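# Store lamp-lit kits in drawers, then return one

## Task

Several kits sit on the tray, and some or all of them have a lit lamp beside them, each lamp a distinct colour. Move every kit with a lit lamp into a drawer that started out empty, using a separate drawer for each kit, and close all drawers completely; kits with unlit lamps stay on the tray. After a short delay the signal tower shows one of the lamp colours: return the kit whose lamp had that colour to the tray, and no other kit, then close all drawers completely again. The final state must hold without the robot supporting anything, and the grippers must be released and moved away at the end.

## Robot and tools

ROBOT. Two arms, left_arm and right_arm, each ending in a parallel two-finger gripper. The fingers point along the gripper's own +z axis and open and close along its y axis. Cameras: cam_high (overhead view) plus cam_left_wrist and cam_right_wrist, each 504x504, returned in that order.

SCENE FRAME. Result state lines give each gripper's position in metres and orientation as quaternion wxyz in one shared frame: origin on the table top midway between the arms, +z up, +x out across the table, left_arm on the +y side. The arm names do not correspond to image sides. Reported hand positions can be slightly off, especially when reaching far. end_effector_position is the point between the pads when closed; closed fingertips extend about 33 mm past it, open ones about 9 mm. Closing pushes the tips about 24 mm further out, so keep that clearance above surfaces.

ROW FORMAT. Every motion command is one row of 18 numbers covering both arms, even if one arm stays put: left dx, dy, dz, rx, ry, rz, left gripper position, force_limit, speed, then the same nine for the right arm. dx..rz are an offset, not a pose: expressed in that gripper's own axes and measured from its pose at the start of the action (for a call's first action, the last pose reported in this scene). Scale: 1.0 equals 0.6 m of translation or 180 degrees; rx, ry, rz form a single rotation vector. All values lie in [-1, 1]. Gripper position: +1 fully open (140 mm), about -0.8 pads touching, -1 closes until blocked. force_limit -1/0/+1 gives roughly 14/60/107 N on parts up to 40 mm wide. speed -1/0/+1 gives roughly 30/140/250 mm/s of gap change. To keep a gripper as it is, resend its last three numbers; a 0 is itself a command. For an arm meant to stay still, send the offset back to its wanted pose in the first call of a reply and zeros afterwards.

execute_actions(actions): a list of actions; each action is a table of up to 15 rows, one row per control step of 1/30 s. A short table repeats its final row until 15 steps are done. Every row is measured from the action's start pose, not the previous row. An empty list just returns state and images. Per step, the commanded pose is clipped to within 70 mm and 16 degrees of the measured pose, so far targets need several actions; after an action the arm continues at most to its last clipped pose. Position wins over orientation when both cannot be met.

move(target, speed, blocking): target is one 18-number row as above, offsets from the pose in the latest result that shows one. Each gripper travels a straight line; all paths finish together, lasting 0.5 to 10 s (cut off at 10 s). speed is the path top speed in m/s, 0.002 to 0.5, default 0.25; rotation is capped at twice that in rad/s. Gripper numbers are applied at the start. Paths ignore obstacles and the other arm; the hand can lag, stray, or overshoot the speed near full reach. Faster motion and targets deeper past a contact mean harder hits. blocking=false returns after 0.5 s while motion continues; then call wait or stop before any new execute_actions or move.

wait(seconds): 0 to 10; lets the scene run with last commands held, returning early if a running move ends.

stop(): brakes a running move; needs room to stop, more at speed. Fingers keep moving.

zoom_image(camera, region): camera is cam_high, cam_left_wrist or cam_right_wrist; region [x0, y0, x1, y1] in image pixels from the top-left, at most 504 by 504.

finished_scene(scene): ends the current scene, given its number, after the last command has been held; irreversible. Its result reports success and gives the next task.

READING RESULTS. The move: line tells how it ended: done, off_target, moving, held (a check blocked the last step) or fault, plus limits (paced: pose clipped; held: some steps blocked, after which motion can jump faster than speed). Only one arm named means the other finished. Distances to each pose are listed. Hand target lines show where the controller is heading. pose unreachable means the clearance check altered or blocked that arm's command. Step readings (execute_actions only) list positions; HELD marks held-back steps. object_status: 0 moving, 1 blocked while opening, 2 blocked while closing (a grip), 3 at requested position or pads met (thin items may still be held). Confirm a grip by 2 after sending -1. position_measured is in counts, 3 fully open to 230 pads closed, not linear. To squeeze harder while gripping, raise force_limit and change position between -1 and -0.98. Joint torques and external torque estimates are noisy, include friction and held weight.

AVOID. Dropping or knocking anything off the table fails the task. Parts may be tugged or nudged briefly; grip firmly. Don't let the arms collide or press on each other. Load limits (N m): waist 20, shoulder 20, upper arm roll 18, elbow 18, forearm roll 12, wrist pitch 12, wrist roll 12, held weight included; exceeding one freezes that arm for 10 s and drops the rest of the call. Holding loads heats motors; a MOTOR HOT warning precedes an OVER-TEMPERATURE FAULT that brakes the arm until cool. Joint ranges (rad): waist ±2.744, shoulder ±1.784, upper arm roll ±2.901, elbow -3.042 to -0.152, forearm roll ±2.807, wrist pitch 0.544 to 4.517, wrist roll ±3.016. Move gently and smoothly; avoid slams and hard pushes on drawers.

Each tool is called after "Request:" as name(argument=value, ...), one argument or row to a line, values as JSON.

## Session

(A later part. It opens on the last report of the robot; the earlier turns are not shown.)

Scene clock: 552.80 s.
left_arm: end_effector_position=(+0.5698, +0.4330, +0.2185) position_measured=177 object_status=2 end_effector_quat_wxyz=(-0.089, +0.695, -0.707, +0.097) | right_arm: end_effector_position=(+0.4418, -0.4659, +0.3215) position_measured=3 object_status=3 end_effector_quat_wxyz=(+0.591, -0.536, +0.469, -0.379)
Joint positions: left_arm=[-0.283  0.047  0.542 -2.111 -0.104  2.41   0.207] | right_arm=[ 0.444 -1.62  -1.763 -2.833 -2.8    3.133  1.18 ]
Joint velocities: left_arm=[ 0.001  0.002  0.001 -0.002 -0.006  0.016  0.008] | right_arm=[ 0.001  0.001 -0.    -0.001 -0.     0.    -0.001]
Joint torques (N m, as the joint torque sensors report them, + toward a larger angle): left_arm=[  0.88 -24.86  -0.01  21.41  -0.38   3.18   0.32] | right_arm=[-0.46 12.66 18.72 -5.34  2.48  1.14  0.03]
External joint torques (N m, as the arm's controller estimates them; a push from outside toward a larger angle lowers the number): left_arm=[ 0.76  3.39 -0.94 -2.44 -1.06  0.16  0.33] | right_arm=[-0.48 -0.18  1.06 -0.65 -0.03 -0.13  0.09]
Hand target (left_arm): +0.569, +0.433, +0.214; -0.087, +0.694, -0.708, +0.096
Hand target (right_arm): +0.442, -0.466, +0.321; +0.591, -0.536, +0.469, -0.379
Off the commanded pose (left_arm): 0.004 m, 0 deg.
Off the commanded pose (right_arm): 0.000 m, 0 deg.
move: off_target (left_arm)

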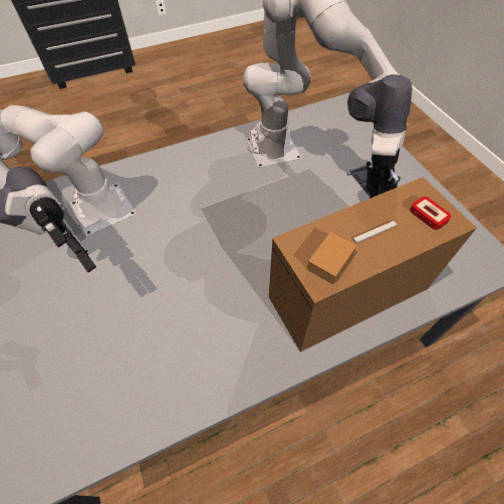

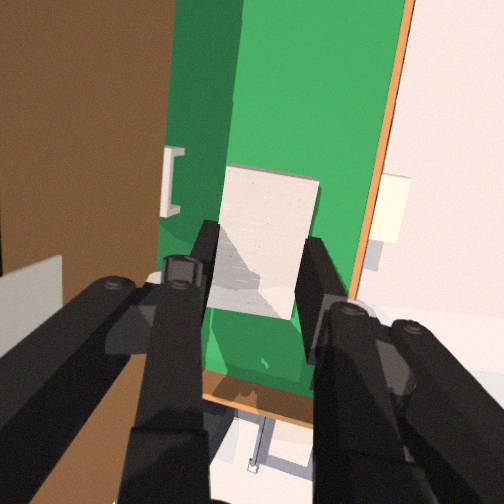

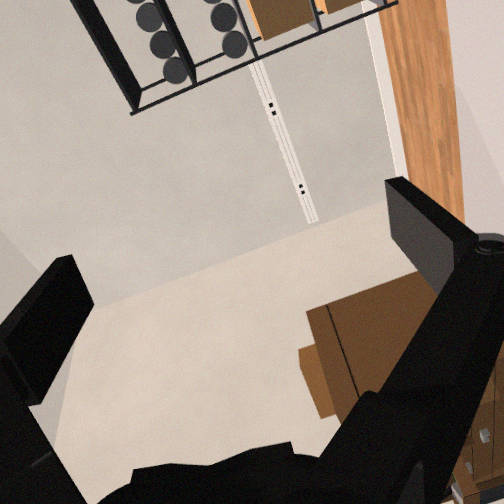

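Request:
move(
  target=[0,0.01,-0.002,0,0,0,-1,0.3,-0.8,0,0,0,0,0,0,1,0,0],
  speed=0.02,
)

Request:
move(
  target=[0,0,0,0,0,0,-0.25,0.3,-0.8,0,0,0,0,0,0,1,0,0],
)

Request:
move(
  target=[0,0,-0.06,0,0,0,-0.25,0.3,0,0,0,0,0,0,0,1,0,0],
  speed=0.08,
)

Scene clock: 556.77 s.
left_arm: end_effector_position=(+0.5649, +0.4330, +0.2192) position_measured=177 object_status=2 end_effector_quat_wxyz=(-0.089, +0.694, -0.708, +0.098) | right_arm: end_effector_position=(+0.4418, -0.4659, +0.3215) position_measured=3 object_status=3 end_effector_quat_wxyz=(+0.591, -0.536, +0.469, -0.379)
Joint positions: left_arm=[-0.283  0.029  0.542 -2.13  -0.094  2.414  0.204] | right_arm=[ 0.444 -1.62  -1.763 -2.833 -2.8    3.133  1.18 ]
Joint velocities: left_arm=[-0.    -0.003  0.    -0.004  0.005  0.001 -0.007] | right_arm=[ 0.     0.     0.    -0.001 -0.001 -0.001 -0.002]
Joint torques (N m, as the joint torque sensors report them, + toward a larger angle): left_arm=[  0.53 -27.71  -0.32  22.11   1.92   3.31  -0.22] | right_arm=[-0.58 12.51 18.8  -5.63  2.47  1.14  0.05]
External joint torques (N m, as the arm's controller estimates them; a push from outside toward a larger angle lowers the number): left_arm=[ 0.5  -0.09 -0.85 -1.78  1.24  0.29 -0.2 ] | right_arm=[-0.62 -0.35  1.14 -1.01 -0.04 -0.12  0.11]
Hand target (left_arm): +0.564, +0.433, +0.218; -0.089, +0.695, -0.707, +0.097
Hand target (right_arm): +0.442, -0.466, +0.321; +0.591, -0.536, +0.469, -0.379
Off the commanded pose (left_arm): 0.002 m, 0 deg.
Off the commanded pose (right_arm): 0.000 m, 0 deg.
move: done

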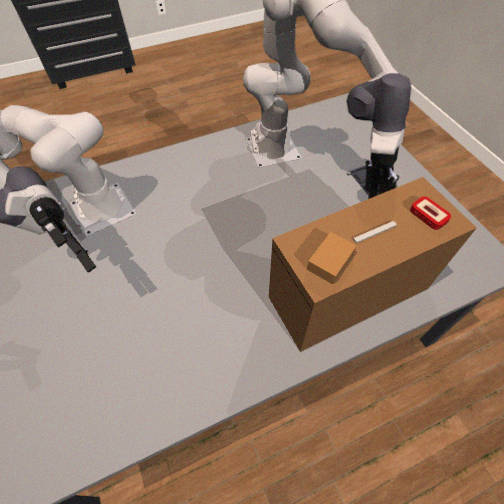

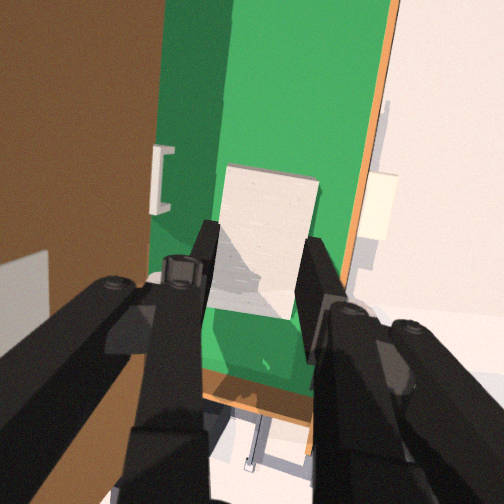

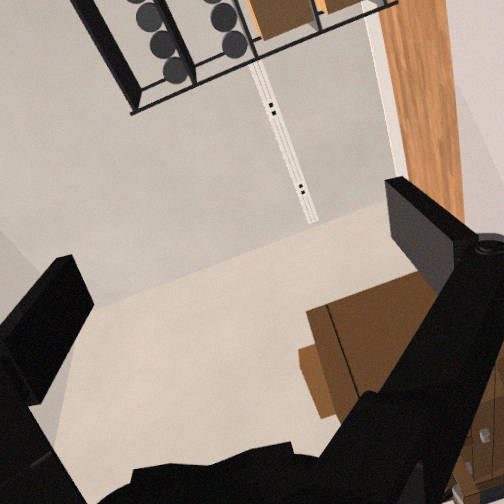

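Scene clock: 557.27 s.
left_arm: end_effector_position=(+0.5649, +0.4330, +0.2192) position_measured=160 object_status=3 end_effector_quat_wxyz=(-0.089, +0.694, -0.708, +0.098) | right_arm: end_effector_position=(+0.4418, -0.4659, +0.3215) position_measured=3 object_status=3 end_effector_quat_wxyz=(+0.591, -0.536, +0.469, -0.379)
Joint positions: left_arm=[-0.283  0.029  0.542 -2.13  -0.094  2.414  0.204] | right_arm=[ 0.444 -1.62  -1.763 -2.833 -2.8    3.133  1.18 ]
Joint velocities: left_arm=[ 0.001 -0.     0.     0.001  0.001  0.     0.   ] | right_arm=[ 0.001  0.002  0.     0.001  0.    -0.001  0.001]
Joint torques (N m, as the joint torque sensors report them, + toward a larger angle): left_arm=[ -0.45 -26.71   0.16  24.1    0.63   3.13   0.08] | right_arm=[-0.39 12.48 18.73 -5.48  2.47  1.14  0.01]
External joint torques (N m, as the arm's controller estimates them; a push from outside toward a larger angle lowers the number): left_arm=[-0.47  0.93 -0.35  0.17 -0.04  0.09  0.1 ] | right_arm=[-0.39 -0.42  1.08 -0.9  -0.04 -0.12  0.07]
Hand target (left_arm): +0.565, +0.433, +0.219; -0.089, +0.694, -0.708, +0.098
Hand target (right_arm): +0.442, -0.466, +0.321; +0.591, -0.536, +0.469, -0.379
Off the commanded pose (left_arm): 0.000 m, 0 deg.
Off the commanded pose (right_arm): 0.000 m, 0 deg.
move: done

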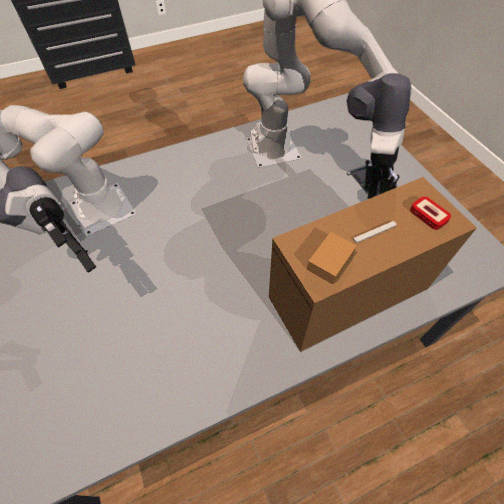

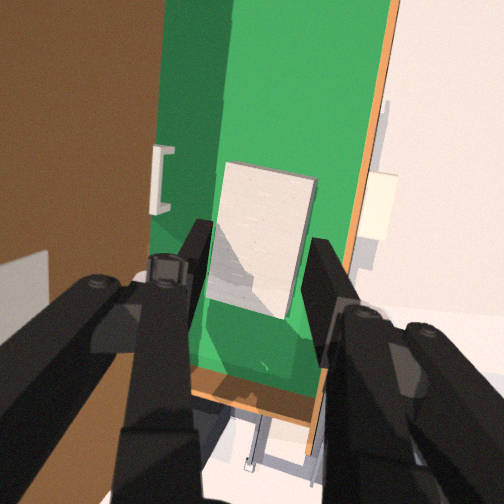

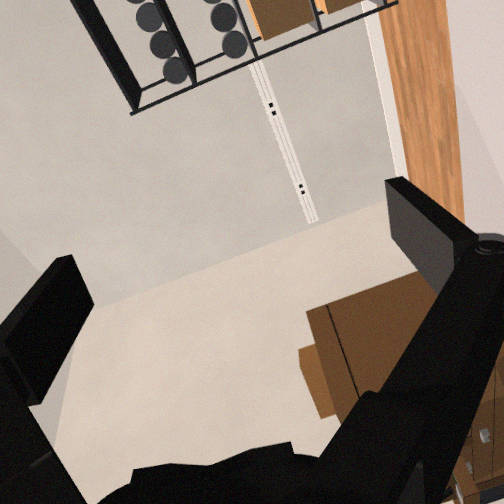

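Scene clock: 558.20 s.
left_arm: end_effector_position=(+0.5556, +0.4357, +0.2537) position_measured=160 object_status=3 end_effector_quat_wxyz=(-0.090, +0.693, -0.708, +0.099) | right_arm: end_effector_position=(+0.4418, -0.4659, +0.3215) position_measured=3 object_status=3 end_effector_quat_wxyz=(+0.591, -0.536, +0.469, -0.379)
Joint positions: left_arm=[-0.283 -0.044  0.541 -2.115 -0.036  2.342  0.17 ] | right_arm=[ 0.444 -1.62  -1.763 -2.833 -2.8    3.133  1.18 ]
Joint velocities: left_arm=[-0.    -0.001  0.001 -0.     0.002 -0.011 -0.015] | right_arm=[-0.    -0.002  0.001  0.001  0.    -0.001 -0.001]
Joint torques (N m, as the joint torque sensors report them, + toward a larger angle): left_arm=[  0.11 -25.35  -2.26  24.57   1.67   2.65  -0.16] | right_arm=[-0.49 12.42 18.89 -5.49  2.46  1.12  0.04]
External joint torques (N m, as the arm's controller estimates them; a push from outside toward a larger angle lowers the number): left_arm=[ 0.    0.36 -1.61  0.2   0.99 -0.39 -0.15] | right_arm=[-0.51 -0.42  1.22 -0.88 -0.06 -0.14  0.1 ]
Hand target (left_arm): +0.555, +0.435, +0.254; -0.090, +0.695, -0.707, +0.098
Hand target (right_arm): +0.442, -0.466, +0.321; +0.591, -0.536, +0.469, -0.379
Off the commanded pose (left_arm): 0.002 m, 0 deg.
Off the commanded pose (right_arm): 0.000 m, 0 deg.
move: done

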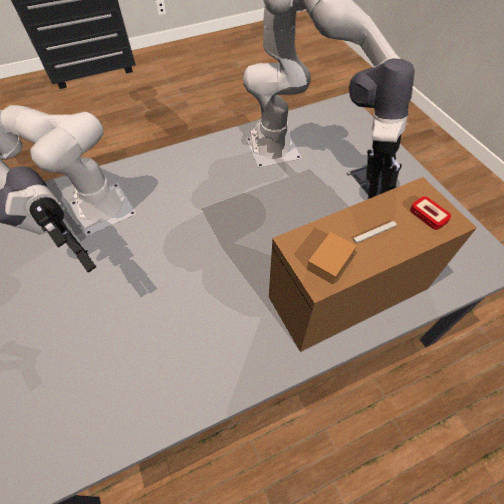

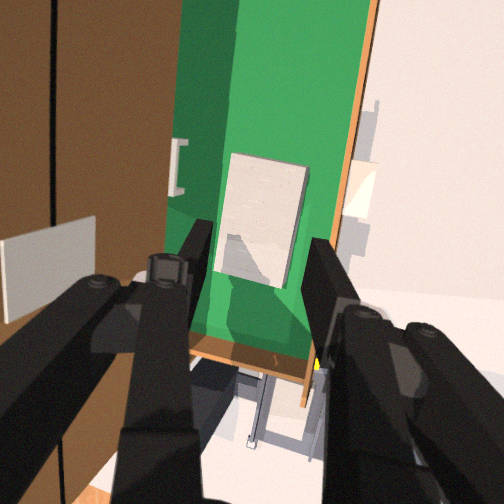

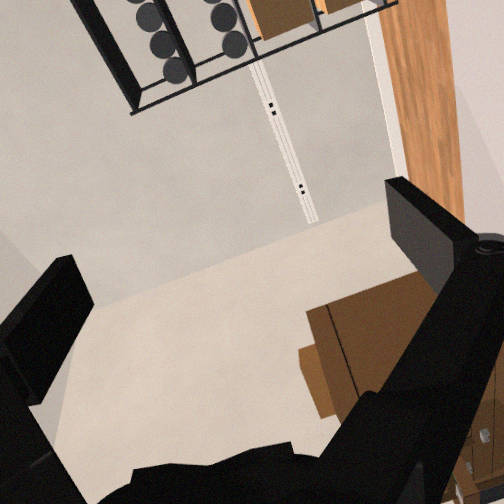

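Request:
move(
  target=[0.06,0.2,-0.057,-0.089,0,0,-1,0.3,0,0,0,0,0,0,0,1,0,0],
)

Request:
move(
  target=[0,0,0,0,0,-0.505,-1,0.3,0,0,0,0,0,0,0,1,0,0],
  speed=0.4,
)

Request:
move(
  target=[0.03,0,0.09,0,0.2,0,-1,0.3,0,0,0,0,0,0,0,1,0,0],
)

Scene clock: 561.60 s.
left_arm: end_effector_position=(+0.4325, +0.4038, +0.2567) position_measured=234 object_status=3 end_effector_quat_wxyz=(+0.003, +0.697, -0.717, +0.001) | right_arm: end_effector_position=(+0.4418, -0.4659, +0.3215) position_measured=3 object_status=3 end_effector_quat_wxyz=(+0.591, -0.536, +0.469, -0.379)
Joint positions: left_arm=[-0.276 -0.223  0.458 -2.195  0.1    1.989  0.024] | right_arm=[ 0.444 -1.62  -1.763 -2.833 -2.8    3.133  1.18 ]
Joint velocities: left_arm=[ 0.    -0.001 -0.001  0.     0.002 -0.01  -0.023] | right_arm=[ 0.     0.001  0.001  0.     0.     0.001 -0.002]
Joint torques (N m, as the joint torque sensors report them, + toward a larger angle): left_arm=[  2.27 -21.83  -5.33  21.96   1.79   2.08  -0.1 ] | right_arm=[-0.4  12.52 18.69 -5.31  2.45  1.12  0.04]
External joint torques (N m, as the arm's controller estimates them; a push from outside toward a larger angle lowers the number): left_arm=[ 2.25 -1.   -2.19 -2.16  1.07 -0.41 -0.1 ] | right_arm=[-0.41 -0.38  1.03 -0.69 -0.06 -0.14  0.09]
Hand target (left_arm): +0.430, +0.405, +0.256; +0.004, +0.700, -0.714, -0.002
Hand target (right_arm): +0.442, -0.466, +0.321; +0.591, -0.536, +0.469, -0.379
Off the commanded pose (left_arm): 0.003 m, 1 deg.
Off the commanded pose (right_arm): 0.000 m, 0 deg.
move: done

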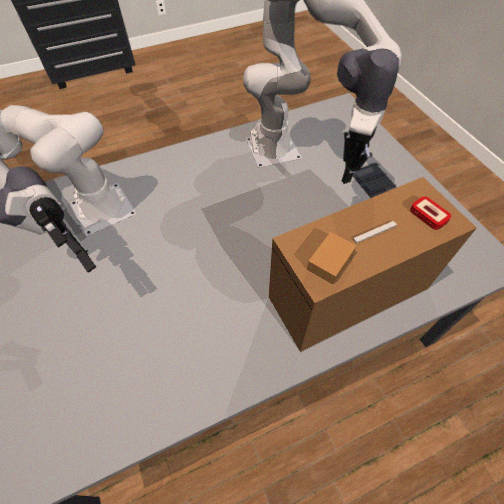

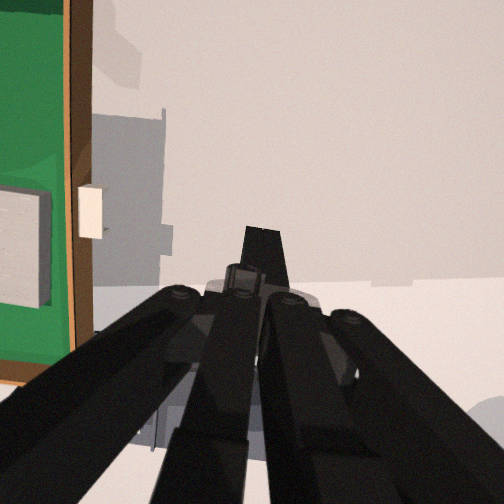

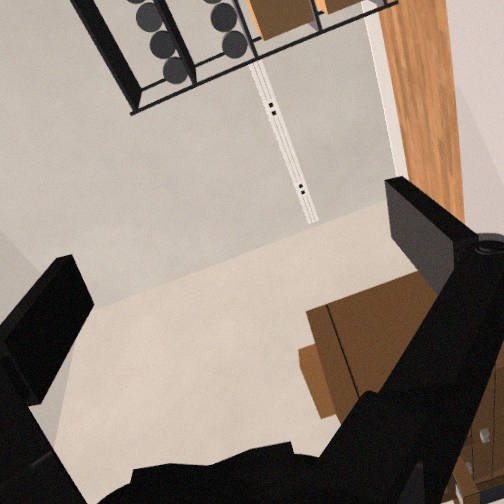

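Scene clock: 564.77 s.
left_arm: end_effector_position=(+0.4323, +0.4015, +0.2573) position_measured=234 object_status=3 end_effector_quat_wxyz=(+0.008, +1.000, -0.013, -0.002) | right_arm: end_effector_position=(+0.4418, -0.4659, +0.3215) position_measured=3 object_status=3 end_effector_quat_wxyz=(+0.591, -0.536, +0.469, -0.379)
Joint positions: left_arm=[ 0.102 -0.2    0.104 -2.193  0.006  1.989 -1.479] | right_arm=[ 0.444 -1.62  -1.763 -2.833 -2.8    3.133  1.18 ]
Joint velocities: left_arm=[ 0.002 -0.     0.001  0.     0.     0.    -0.031] | right_arm=[-0.002 -0.    -0.    -0.002 -0.     0.    -0.002]
Joint torques (N m, as the joint torque sensors report them, + toward a larger angle): left_arm=[  0.94 -22.79  -2.02  22.73   1.66   2.95  -0.16] | right_arm=[-0.63 12.52 18.62 -5.39  2.46  1.13  0.03]
External joint torques (N m, as the arm's controller estimates them; a push from outside toward a larger angle lowers the number): left_arm=[ 0.78  1.99 -1.38 -1.49  0.88  0.44 -0.16] | right_arm=[-0.62 -0.34  0.98 -0.74 -0.05 -0.14  0.08]
Hand target (left_arm): +0.432, +0.403, +0.256; +0.006, +1.000, -0.007, -0.003
Hand target (right_arm): +0.442, -0.466, +0.321; +0.591, -0.536, +0.469, -0.379
Off the commanded pose (left_arm): 0.002 m, 1 deg.
Off the commanded pose (right_arm): 0.000 m, 0 deg.
move: done; limits=paced

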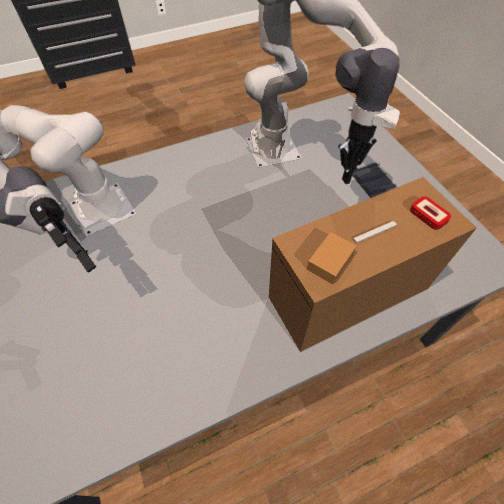

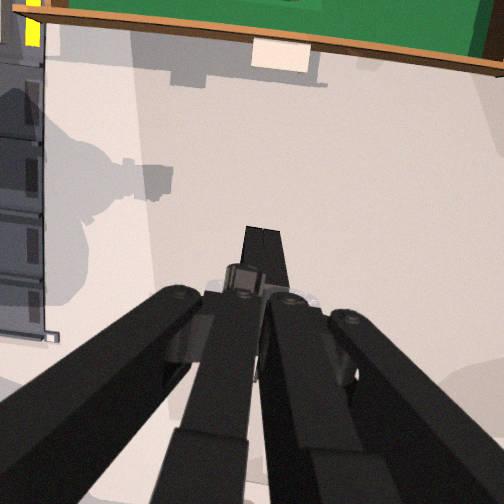

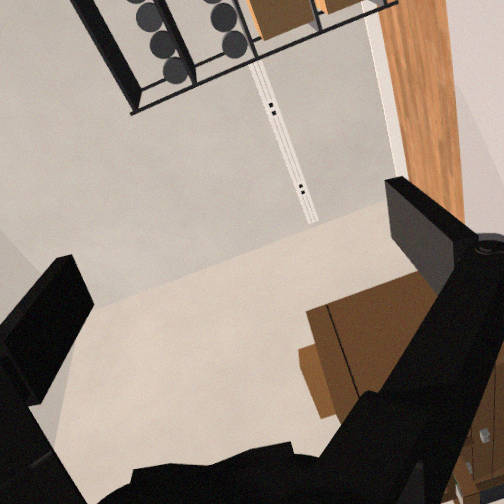

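Scene clock: 566.93 s.
left_arm: end_effector_position=(+0.4527, +0.3959, +0.2045) position_measured=234 object_status=3 end_effector_quat_wxyz=(+0.017, +0.951, -0.007, +0.308) | right_arm: end_effector_position=(+0.4418, -0.4659, +0.3215) position_measured=3 object_status=3 end_effector_quat_wxyz=(+0.591, -0.536, +0.469, -0.379)
Joint positions: left_arm=[ 0.006 -0.441  0.223 -2.878 -0.046  3.066 -1.406] | right_arm=[ 0.444 -1.62  -1.763 -2.833 -2.8    3.133  1.18 ]
Joint velocities: left_arm=[-0.002 -0.002  0.002  0.    -0.     0.012  0.008] | right_arm=[ 0.    -0.001 -0.    -0.     0.001 -0.001 -0.001]
Joint torques (N m, as the joint torque sensors report them, + toward a larger angle): left_arm=[ -1.68 -12.69  -1.31  19.79   1.42   3.81   0.34] | right_arm=[-0.54 12.38 18.78 -5.48  2.47  1.12  0.05]
External joint torques (N m, as the arm's controller estimates them; a push from outside toward a larger angle lowers the number): left_arm=[-1.63  0.63  1.24 -1.67  0.57  0.35  0.32] | right_arm=[-0.53 -0.45  1.13 -0.91 -0.04 -0.13  0.11]
Hand target (left_arm): +0.452, +0.395, +0.203; +0.016, +0.951, -0.012, +0.308
Hand target (right_arm): +0.442, -0.466, +0.321; +0.591, -0.536, +0.469, -0.379
Off the commanded pose (left_arm): 0.005 m, 1 deg.
Off the commanded pose (right_arm): 0.000 m, 0 deg.
move: off_target (left_arm)

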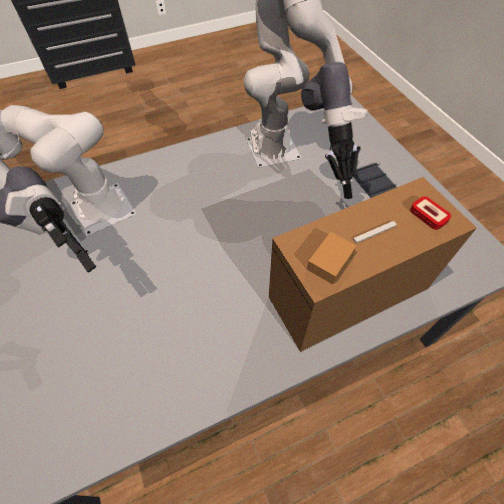

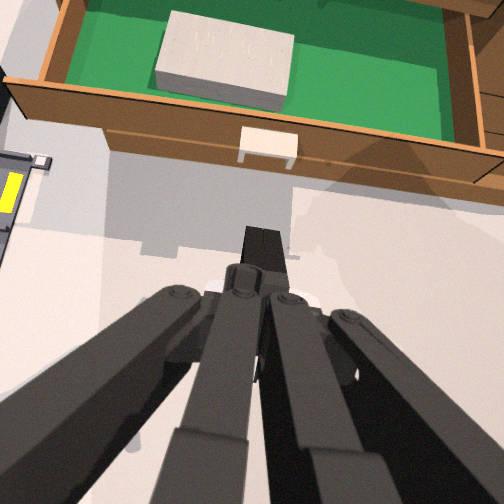

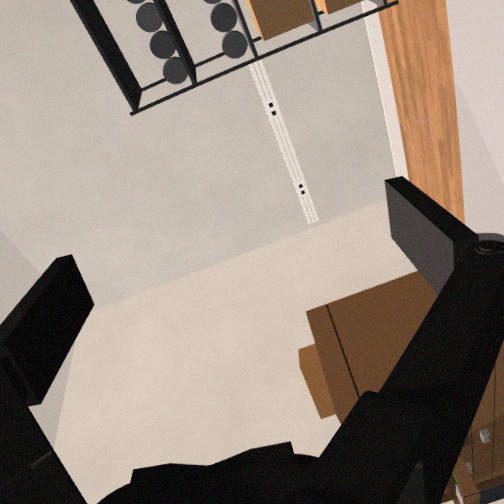

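Request:
move(
  target=[0.19,0,0.137,0,0,0,-1,0.3,0,0,0,0,0,0,0,1,0,0],
  speed=0.07,
)

Scene clock: 570.63 s.
left_arm: end_effector_position=(+0.5891, +0.3944, +0.2001) position_measured=234 object_status=3 end_effector_quat_wxyz=(+0.020, +0.953, +0.009, +0.302) | right_arm: end_effector_position=(+0.4418, -0.4659, +0.3215) position_measured=3 object_status=3 end_effector_quat_wxyz=(+0.591, -0.536, +0.469, -0.379)
Joint positions: left_arm=[-0.346 -0.012  0.495 -2.438 -0.344  3.034 -1.242] | right_arm=[ 0.444 -1.62  -1.763 -2.833 -2.8    3.133  1.18 ]
Joint velocities: left_arm=[-0.013  0.005  0.009  0.015 -0.109 -0.018  0.126] | right_arm=[ 0.001  0.001  0.002 -0.    -0.    -0.     0.001]
Joint torques (N m, as the joint torque sensors report them, + toward a larger angle): left_arm=[ -3.19 -22.59  -2.24  25.48   0.3    4.12   0.38] | right_arm=[-0.67 12.71 18.75 -5.36  2.46  1.15  0.07]
External joint torques (N m, as the arm's controller estimates them; a push from outside toward a larger angle lowers the number): left_arm=[-3.23  2.   -2.1   4.09 -0.77  0.77  0.36] | right_arm=[-0.72 -0.19  1.09 -0.72 -0.05 -0.12  0.13]
Hand target (left_arm): +0.593, +0.390, +0.205; +0.017, +0.952, -0.007, +0.307
Hand target (right_arm): +0.442, -0.466, +0.321; +0.591, -0.536, +0.469, -0.379
Off the commanded pose (left_arm): 0.006 m, 2 deg.
Off the commanded pose (right_arm): 0.000 m, 0 deg.
move: off_target (left_arm)

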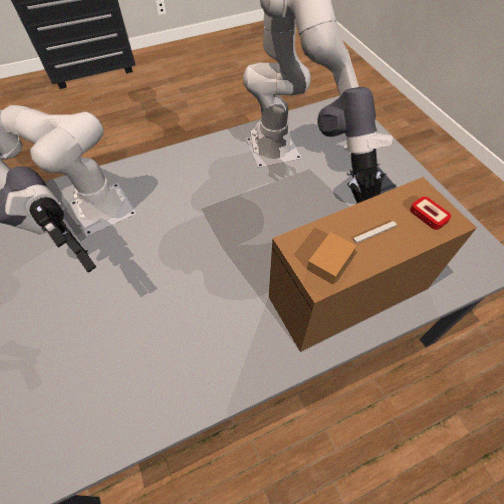

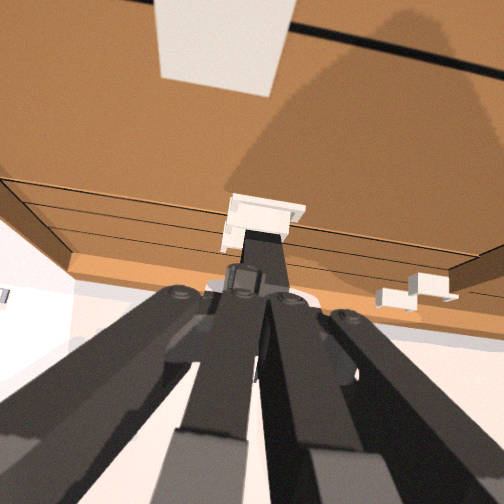

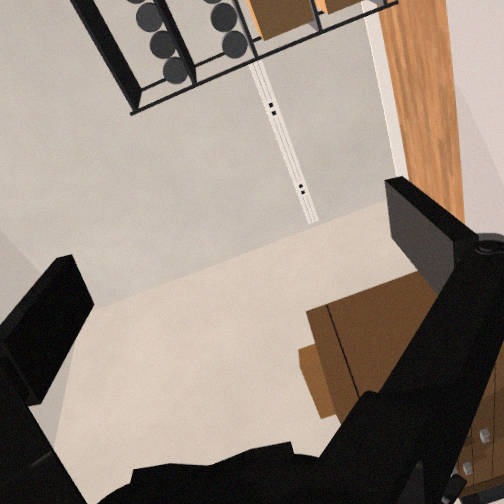

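Request:
move(
  target=[-0.09,0,-0.02,0,0.145,0,-0.15,0.3,0,0,0,0,0,0,0,1,0,0],
  speed=0.15,
)

Scene clock: 574.60 s.
left_arm: end_effector_position=(+0.5372, +0.3913, +0.1731) position_measured=148 object_status=3 end_effector_quat_wxyz=(+0.018, +0.863, +0.011, +0.505) | right_arm: end_effector_position=(+0.4418, -0.4659, +0.3215) position_measured=3 object_status=3 end_effector_quat_wxyz=(+0.591, -0.536, +0.469, -0.379)
Joint positions: left_arm=[-0.279  0.255  0.56  -2.804  0.245  4.111 -1.803] | right_arm=[ 0.444 -1.62  -1.763 -2.833 -2.8    3.133  1.18 ]
Joint velocities: left_arm=[ 0.006  0.001 -0.005 -0.     0.001  0.01  -0.025] | right_arm=[ 0.    -0.001  0.    -0.001  0.001  0.     0.001]
Joint torques (N m, as the joint torque sensors report them, + toward a larger angle): left_arm=[  2.34 -22.02   1.28  12.92   0.59   3.63   0.04] | right_arm=[-0.5  12.57 18.71 -5.47  2.46  1.09  0.04]
External joint torques (N m, as the arm's controller estimates them; a push from outside toward a larger angle lowers the number): left_arm=[ 2.34  1.79 -1.89  1.19  1.07  0.31  0.01] | right_arm=[-0.5  -0.27  1.04 -0.85 -0.05 -0.17  0.09]
Hand target (left_arm): +0.538, +0.390, +0.174; +0.022, +0.862, +0.014, +0.507
Hand target (right_arm): +0.442, -0.466, +0.321; +0.591, -0.536, +0.469, -0.379
Off the commanded pose (left_arm): 0.006 m, 1 deg.
Off the commanded pose (right_arm): 0.000 m, 0 deg.
move: off_target (left_arm)

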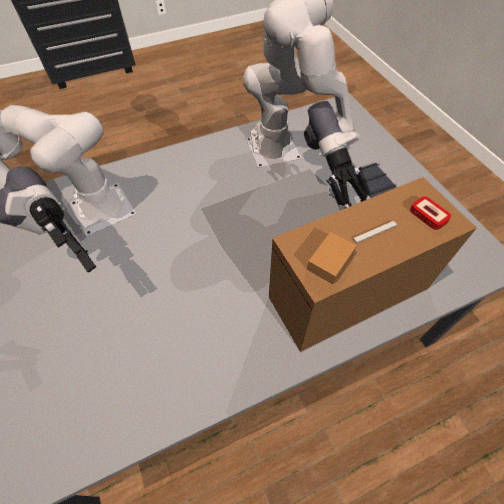

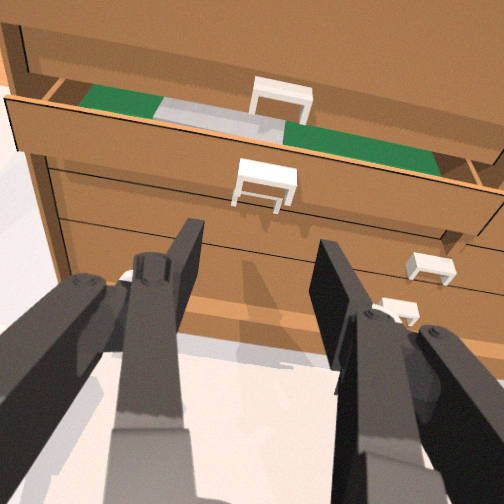

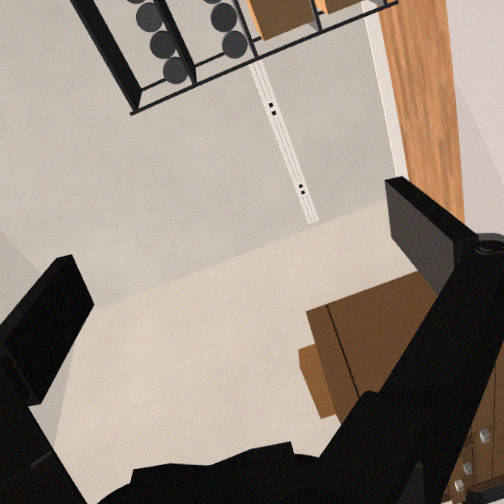

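Request:
move(
  target=[0.02,0,-0.012,0,0,0,-1,0.3,0,0,0,0,0,0,0,1,0,0],
  speed=0.05,
)

Request:
move(
  target=[0.038,0,0.067,0,0,0,-1,0.3,0,0,0,0,0,0,0,1,0,0],
  speed=0.05,
)

Request:
move(
  target=[-0.075,-0.008,-0.04,0,0,0,-0.15,0.3,-0.8,0,0,0,0,0,0,1,0,0],
  speed=0.05,
)

Scene clock: 577.80 s.
left_arm: end_effector_position=(+0.5383, +0.3918, +0.1902) position_measured=234 object_status=3 end_effector_quat_wxyz=(+0.021, +0.860, +0.015, +0.509) | right_arm: end_effector_position=(+0.4418, -0.4659, +0.3215) position_measured=3 object_status=3 end_effector_quat_wxyz=(+0.591, -0.536, +0.469, -0.379)
Joint positions: left_arm=[-0.284  0.19   0.57  -2.815  0.245  4.07  -1.789] | right_arm=[ 0.444 -1.62  -1.763 -2.833 -2.8    3.133  1.18 ]
Joint velocities: left_arm=[-0.002 -0.009 -0.    -0.005  0.001 -0.031  0.028] | right_arm=[ 0.    -0.001 -0.002  0.    -0.001 -0.     0.   ]
Joint torques (N m, as the joint torque sensors report them, + toward a larger angle): left_arm=[ -0.72 -22.02   2.31  10.81  -0.83   2.76   0.25] | right_arm=[-0.52 12.43 18.79 -5.65  2.48  1.15  0.05]
External joint torques (N m, as the arm's controller estimates them; a push from outside toward a larger angle lowers the number): left_arm=[-0.78  0.6  -0.12 -1.89 -0.45 -0.58  0.23] | right_arm=[-0.48 -0.41  1.2  -1.1  -0.03 -0.11  0.1 ]
Hand target (left_arm): +0.537, +0.392, +0.188; +0.018, +0.862, +0.011, +0.506
Hand target (right_arm): +0.442, -0.466, +0.321; +0.591, -0.536, +0.469, -0.379
Off the commanded pose (left_arm): 0.003 m, 1 deg.
Off the commanded pose (right_arm): 0.000 m, 0 deg.
move: done

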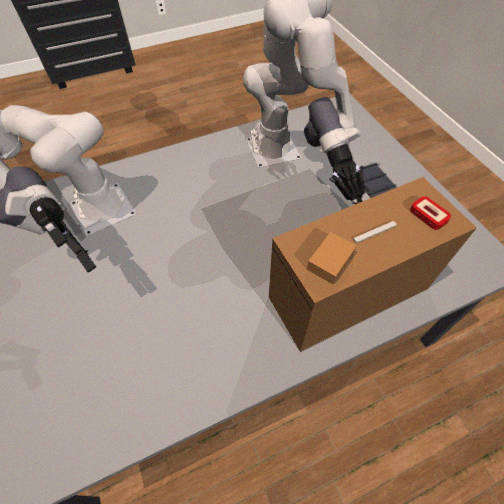

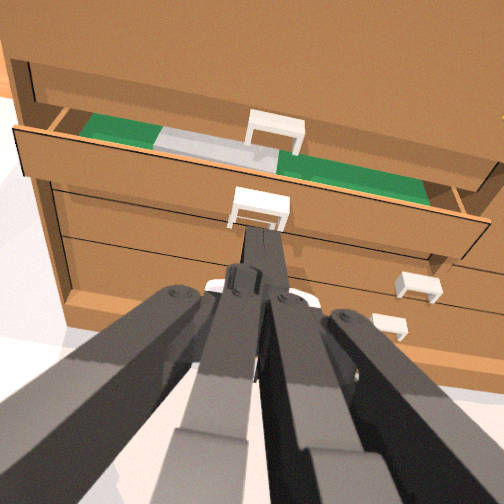

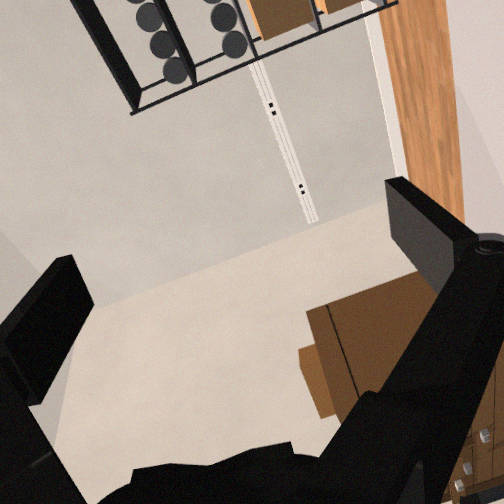

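Scene clock: 579.00 s.
left_arm: end_effector_position=(+0.5828, +0.3933, +0.1927) position_measured=234 object_status=3 end_effector_quat_wxyz=(+0.018, +0.859, +0.012, +0.512) | right_arm: end_effector_position=(+0.4418, -0.4659, +0.3215) position_measured=3 object_status=3 end_effector_quat_wxyz=(+0.591, -0.536, +0.469, -0.379)
Joint positions: left_arm=[-0.266  0.265  0.551 -2.678  0.266  4.014 -1.842] | right_arm=[ 0.444 -1.62  -1.763 -2.833 -2.8    3.133  1.18 ]
Joint velocities: left_arm=[ 0.009  0.    -0.004 -0.001  0.007  0.    -0.028] | right_arm=[-0.001  0.001  0.001  0.    -0.001 -0.    -0.001]
Joint torques (N m, as the joint torque sensors report them, + toward a larger angle): left_arm=[  1.15 -22.64   0.96  16.45   0.51   2.09  -0.06] | right_arm=[-0.36 12.58 18.78 -5.34  2.48  1.11  0.05]
External joint torques (N m, as the arm's controller estimates them; a push from outside toward a larger angle lowers the number): left_arm=[ 1.11  3.6  -2.59  2.57  1.03 -1.2  -0.09] | right_arm=[-0.33 -0.29  1.15 -0.76 -0.03 -0.15  0.1 ]
Hand target (left_arm): +0.584, +0.393, +0.191; +0.021, +0.860, +0.015, +0.509
Hand target (right_arm): +0.442, -0.466, +0.321; +0.591, -0.536, +0.469, -0.379
Off the commanded pose (left_arm): 0.003 m, 1 deg.
Off the commanded pose (right_arm): 0.000 m, 0 deg.
move: done

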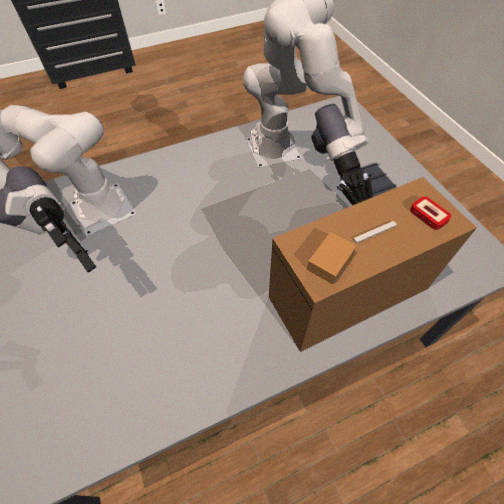

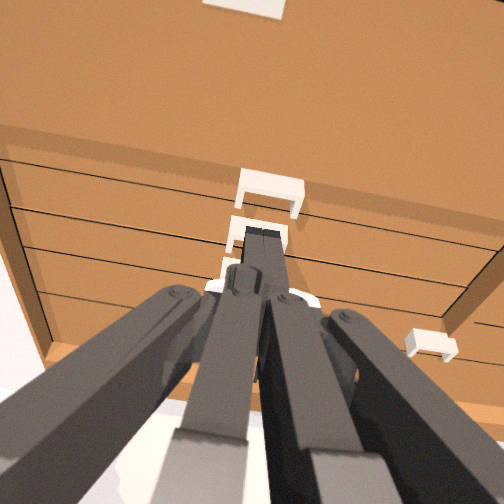

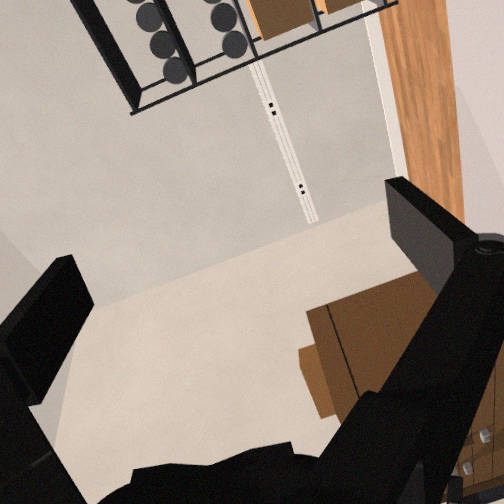

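Scene clock: 580.50 s.
left_arm: end_effector_position=(+0.5414, +0.3932, +0.1635) position_measured=148 object_status=3 end_effector_quat_wxyz=(+0.022, +0.860, +0.011, +0.511) | right_arm: end_effector_position=(+0.4418, -0.4659, +0.3215) position_measured=3 object_status=3 end_effector_quat_wxyz=(+0.591, -0.536, +0.469, -0.379)
Joint positions: left_arm=[-0.262  0.324  0.556 -2.778  0.265  4.167 -1.839] | right_arm=[ 0.444 -1.62  -1.763 -2.833 -2.8    3.133  1.18 ]
Joint velocities: left_arm=[0.002 0.002 0.002 0.    0.001 0.012 0.001] | right_arm=[-0.    -0.001  0.     0.    -0.    -0.     0.001]
Joint torques (N m, as the joint torque sensors report them, + toward a larger angle): left_arm=[  0.91 -23.25   4.61   9.49  -1.6    3.64   0.3 ] | right_arm=[-0.42 12.36 18.77 -5.46  2.46  1.13  0.03]
External joint torques (N m, as the arm's controller estimates them; a push from outside toward a larger angle lowers the number): left_arm=[ 0.86  1.9   0.57 -1.49 -0.99  0.34  0.27] | right_arm=[-0.43 -0.51  1.14 -0.88 -0.05 -0.13  0.09]
Hand target (left_arm): +0.540, +0.396, +0.163; +0.020, +0.859, +0.013, +0.511
Hand target (right_arm): +0.442, -0.466, +0.321; +0.591, -0.536, +0.469, -0.379
Off the commanded pose (left_arm): 0.004 m, 0 deg.
Off the commanded pose (right_arm): 0.000 m, 0 deg.
move: off_target (left_arm)

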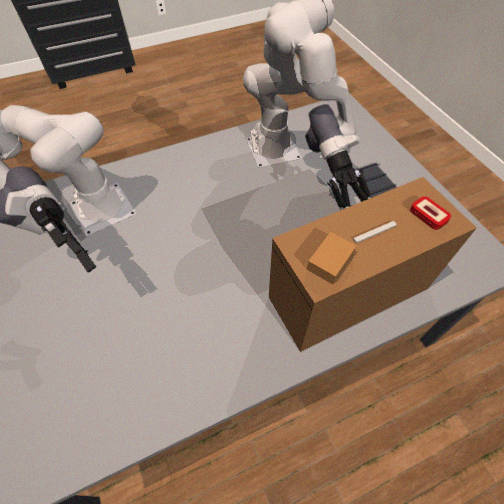

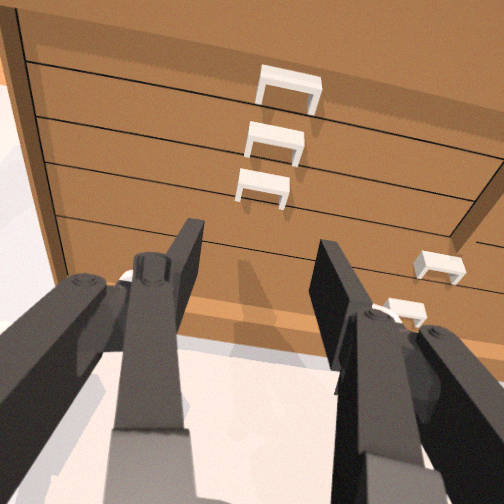

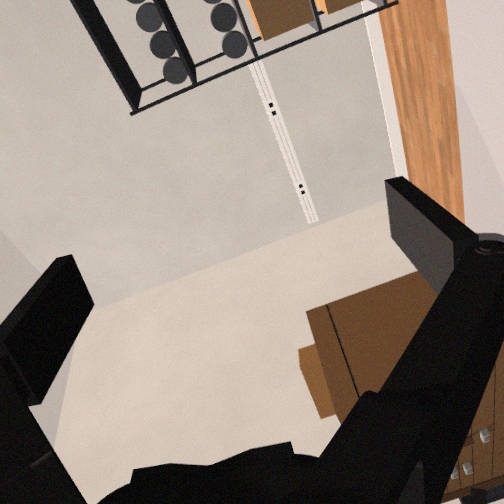

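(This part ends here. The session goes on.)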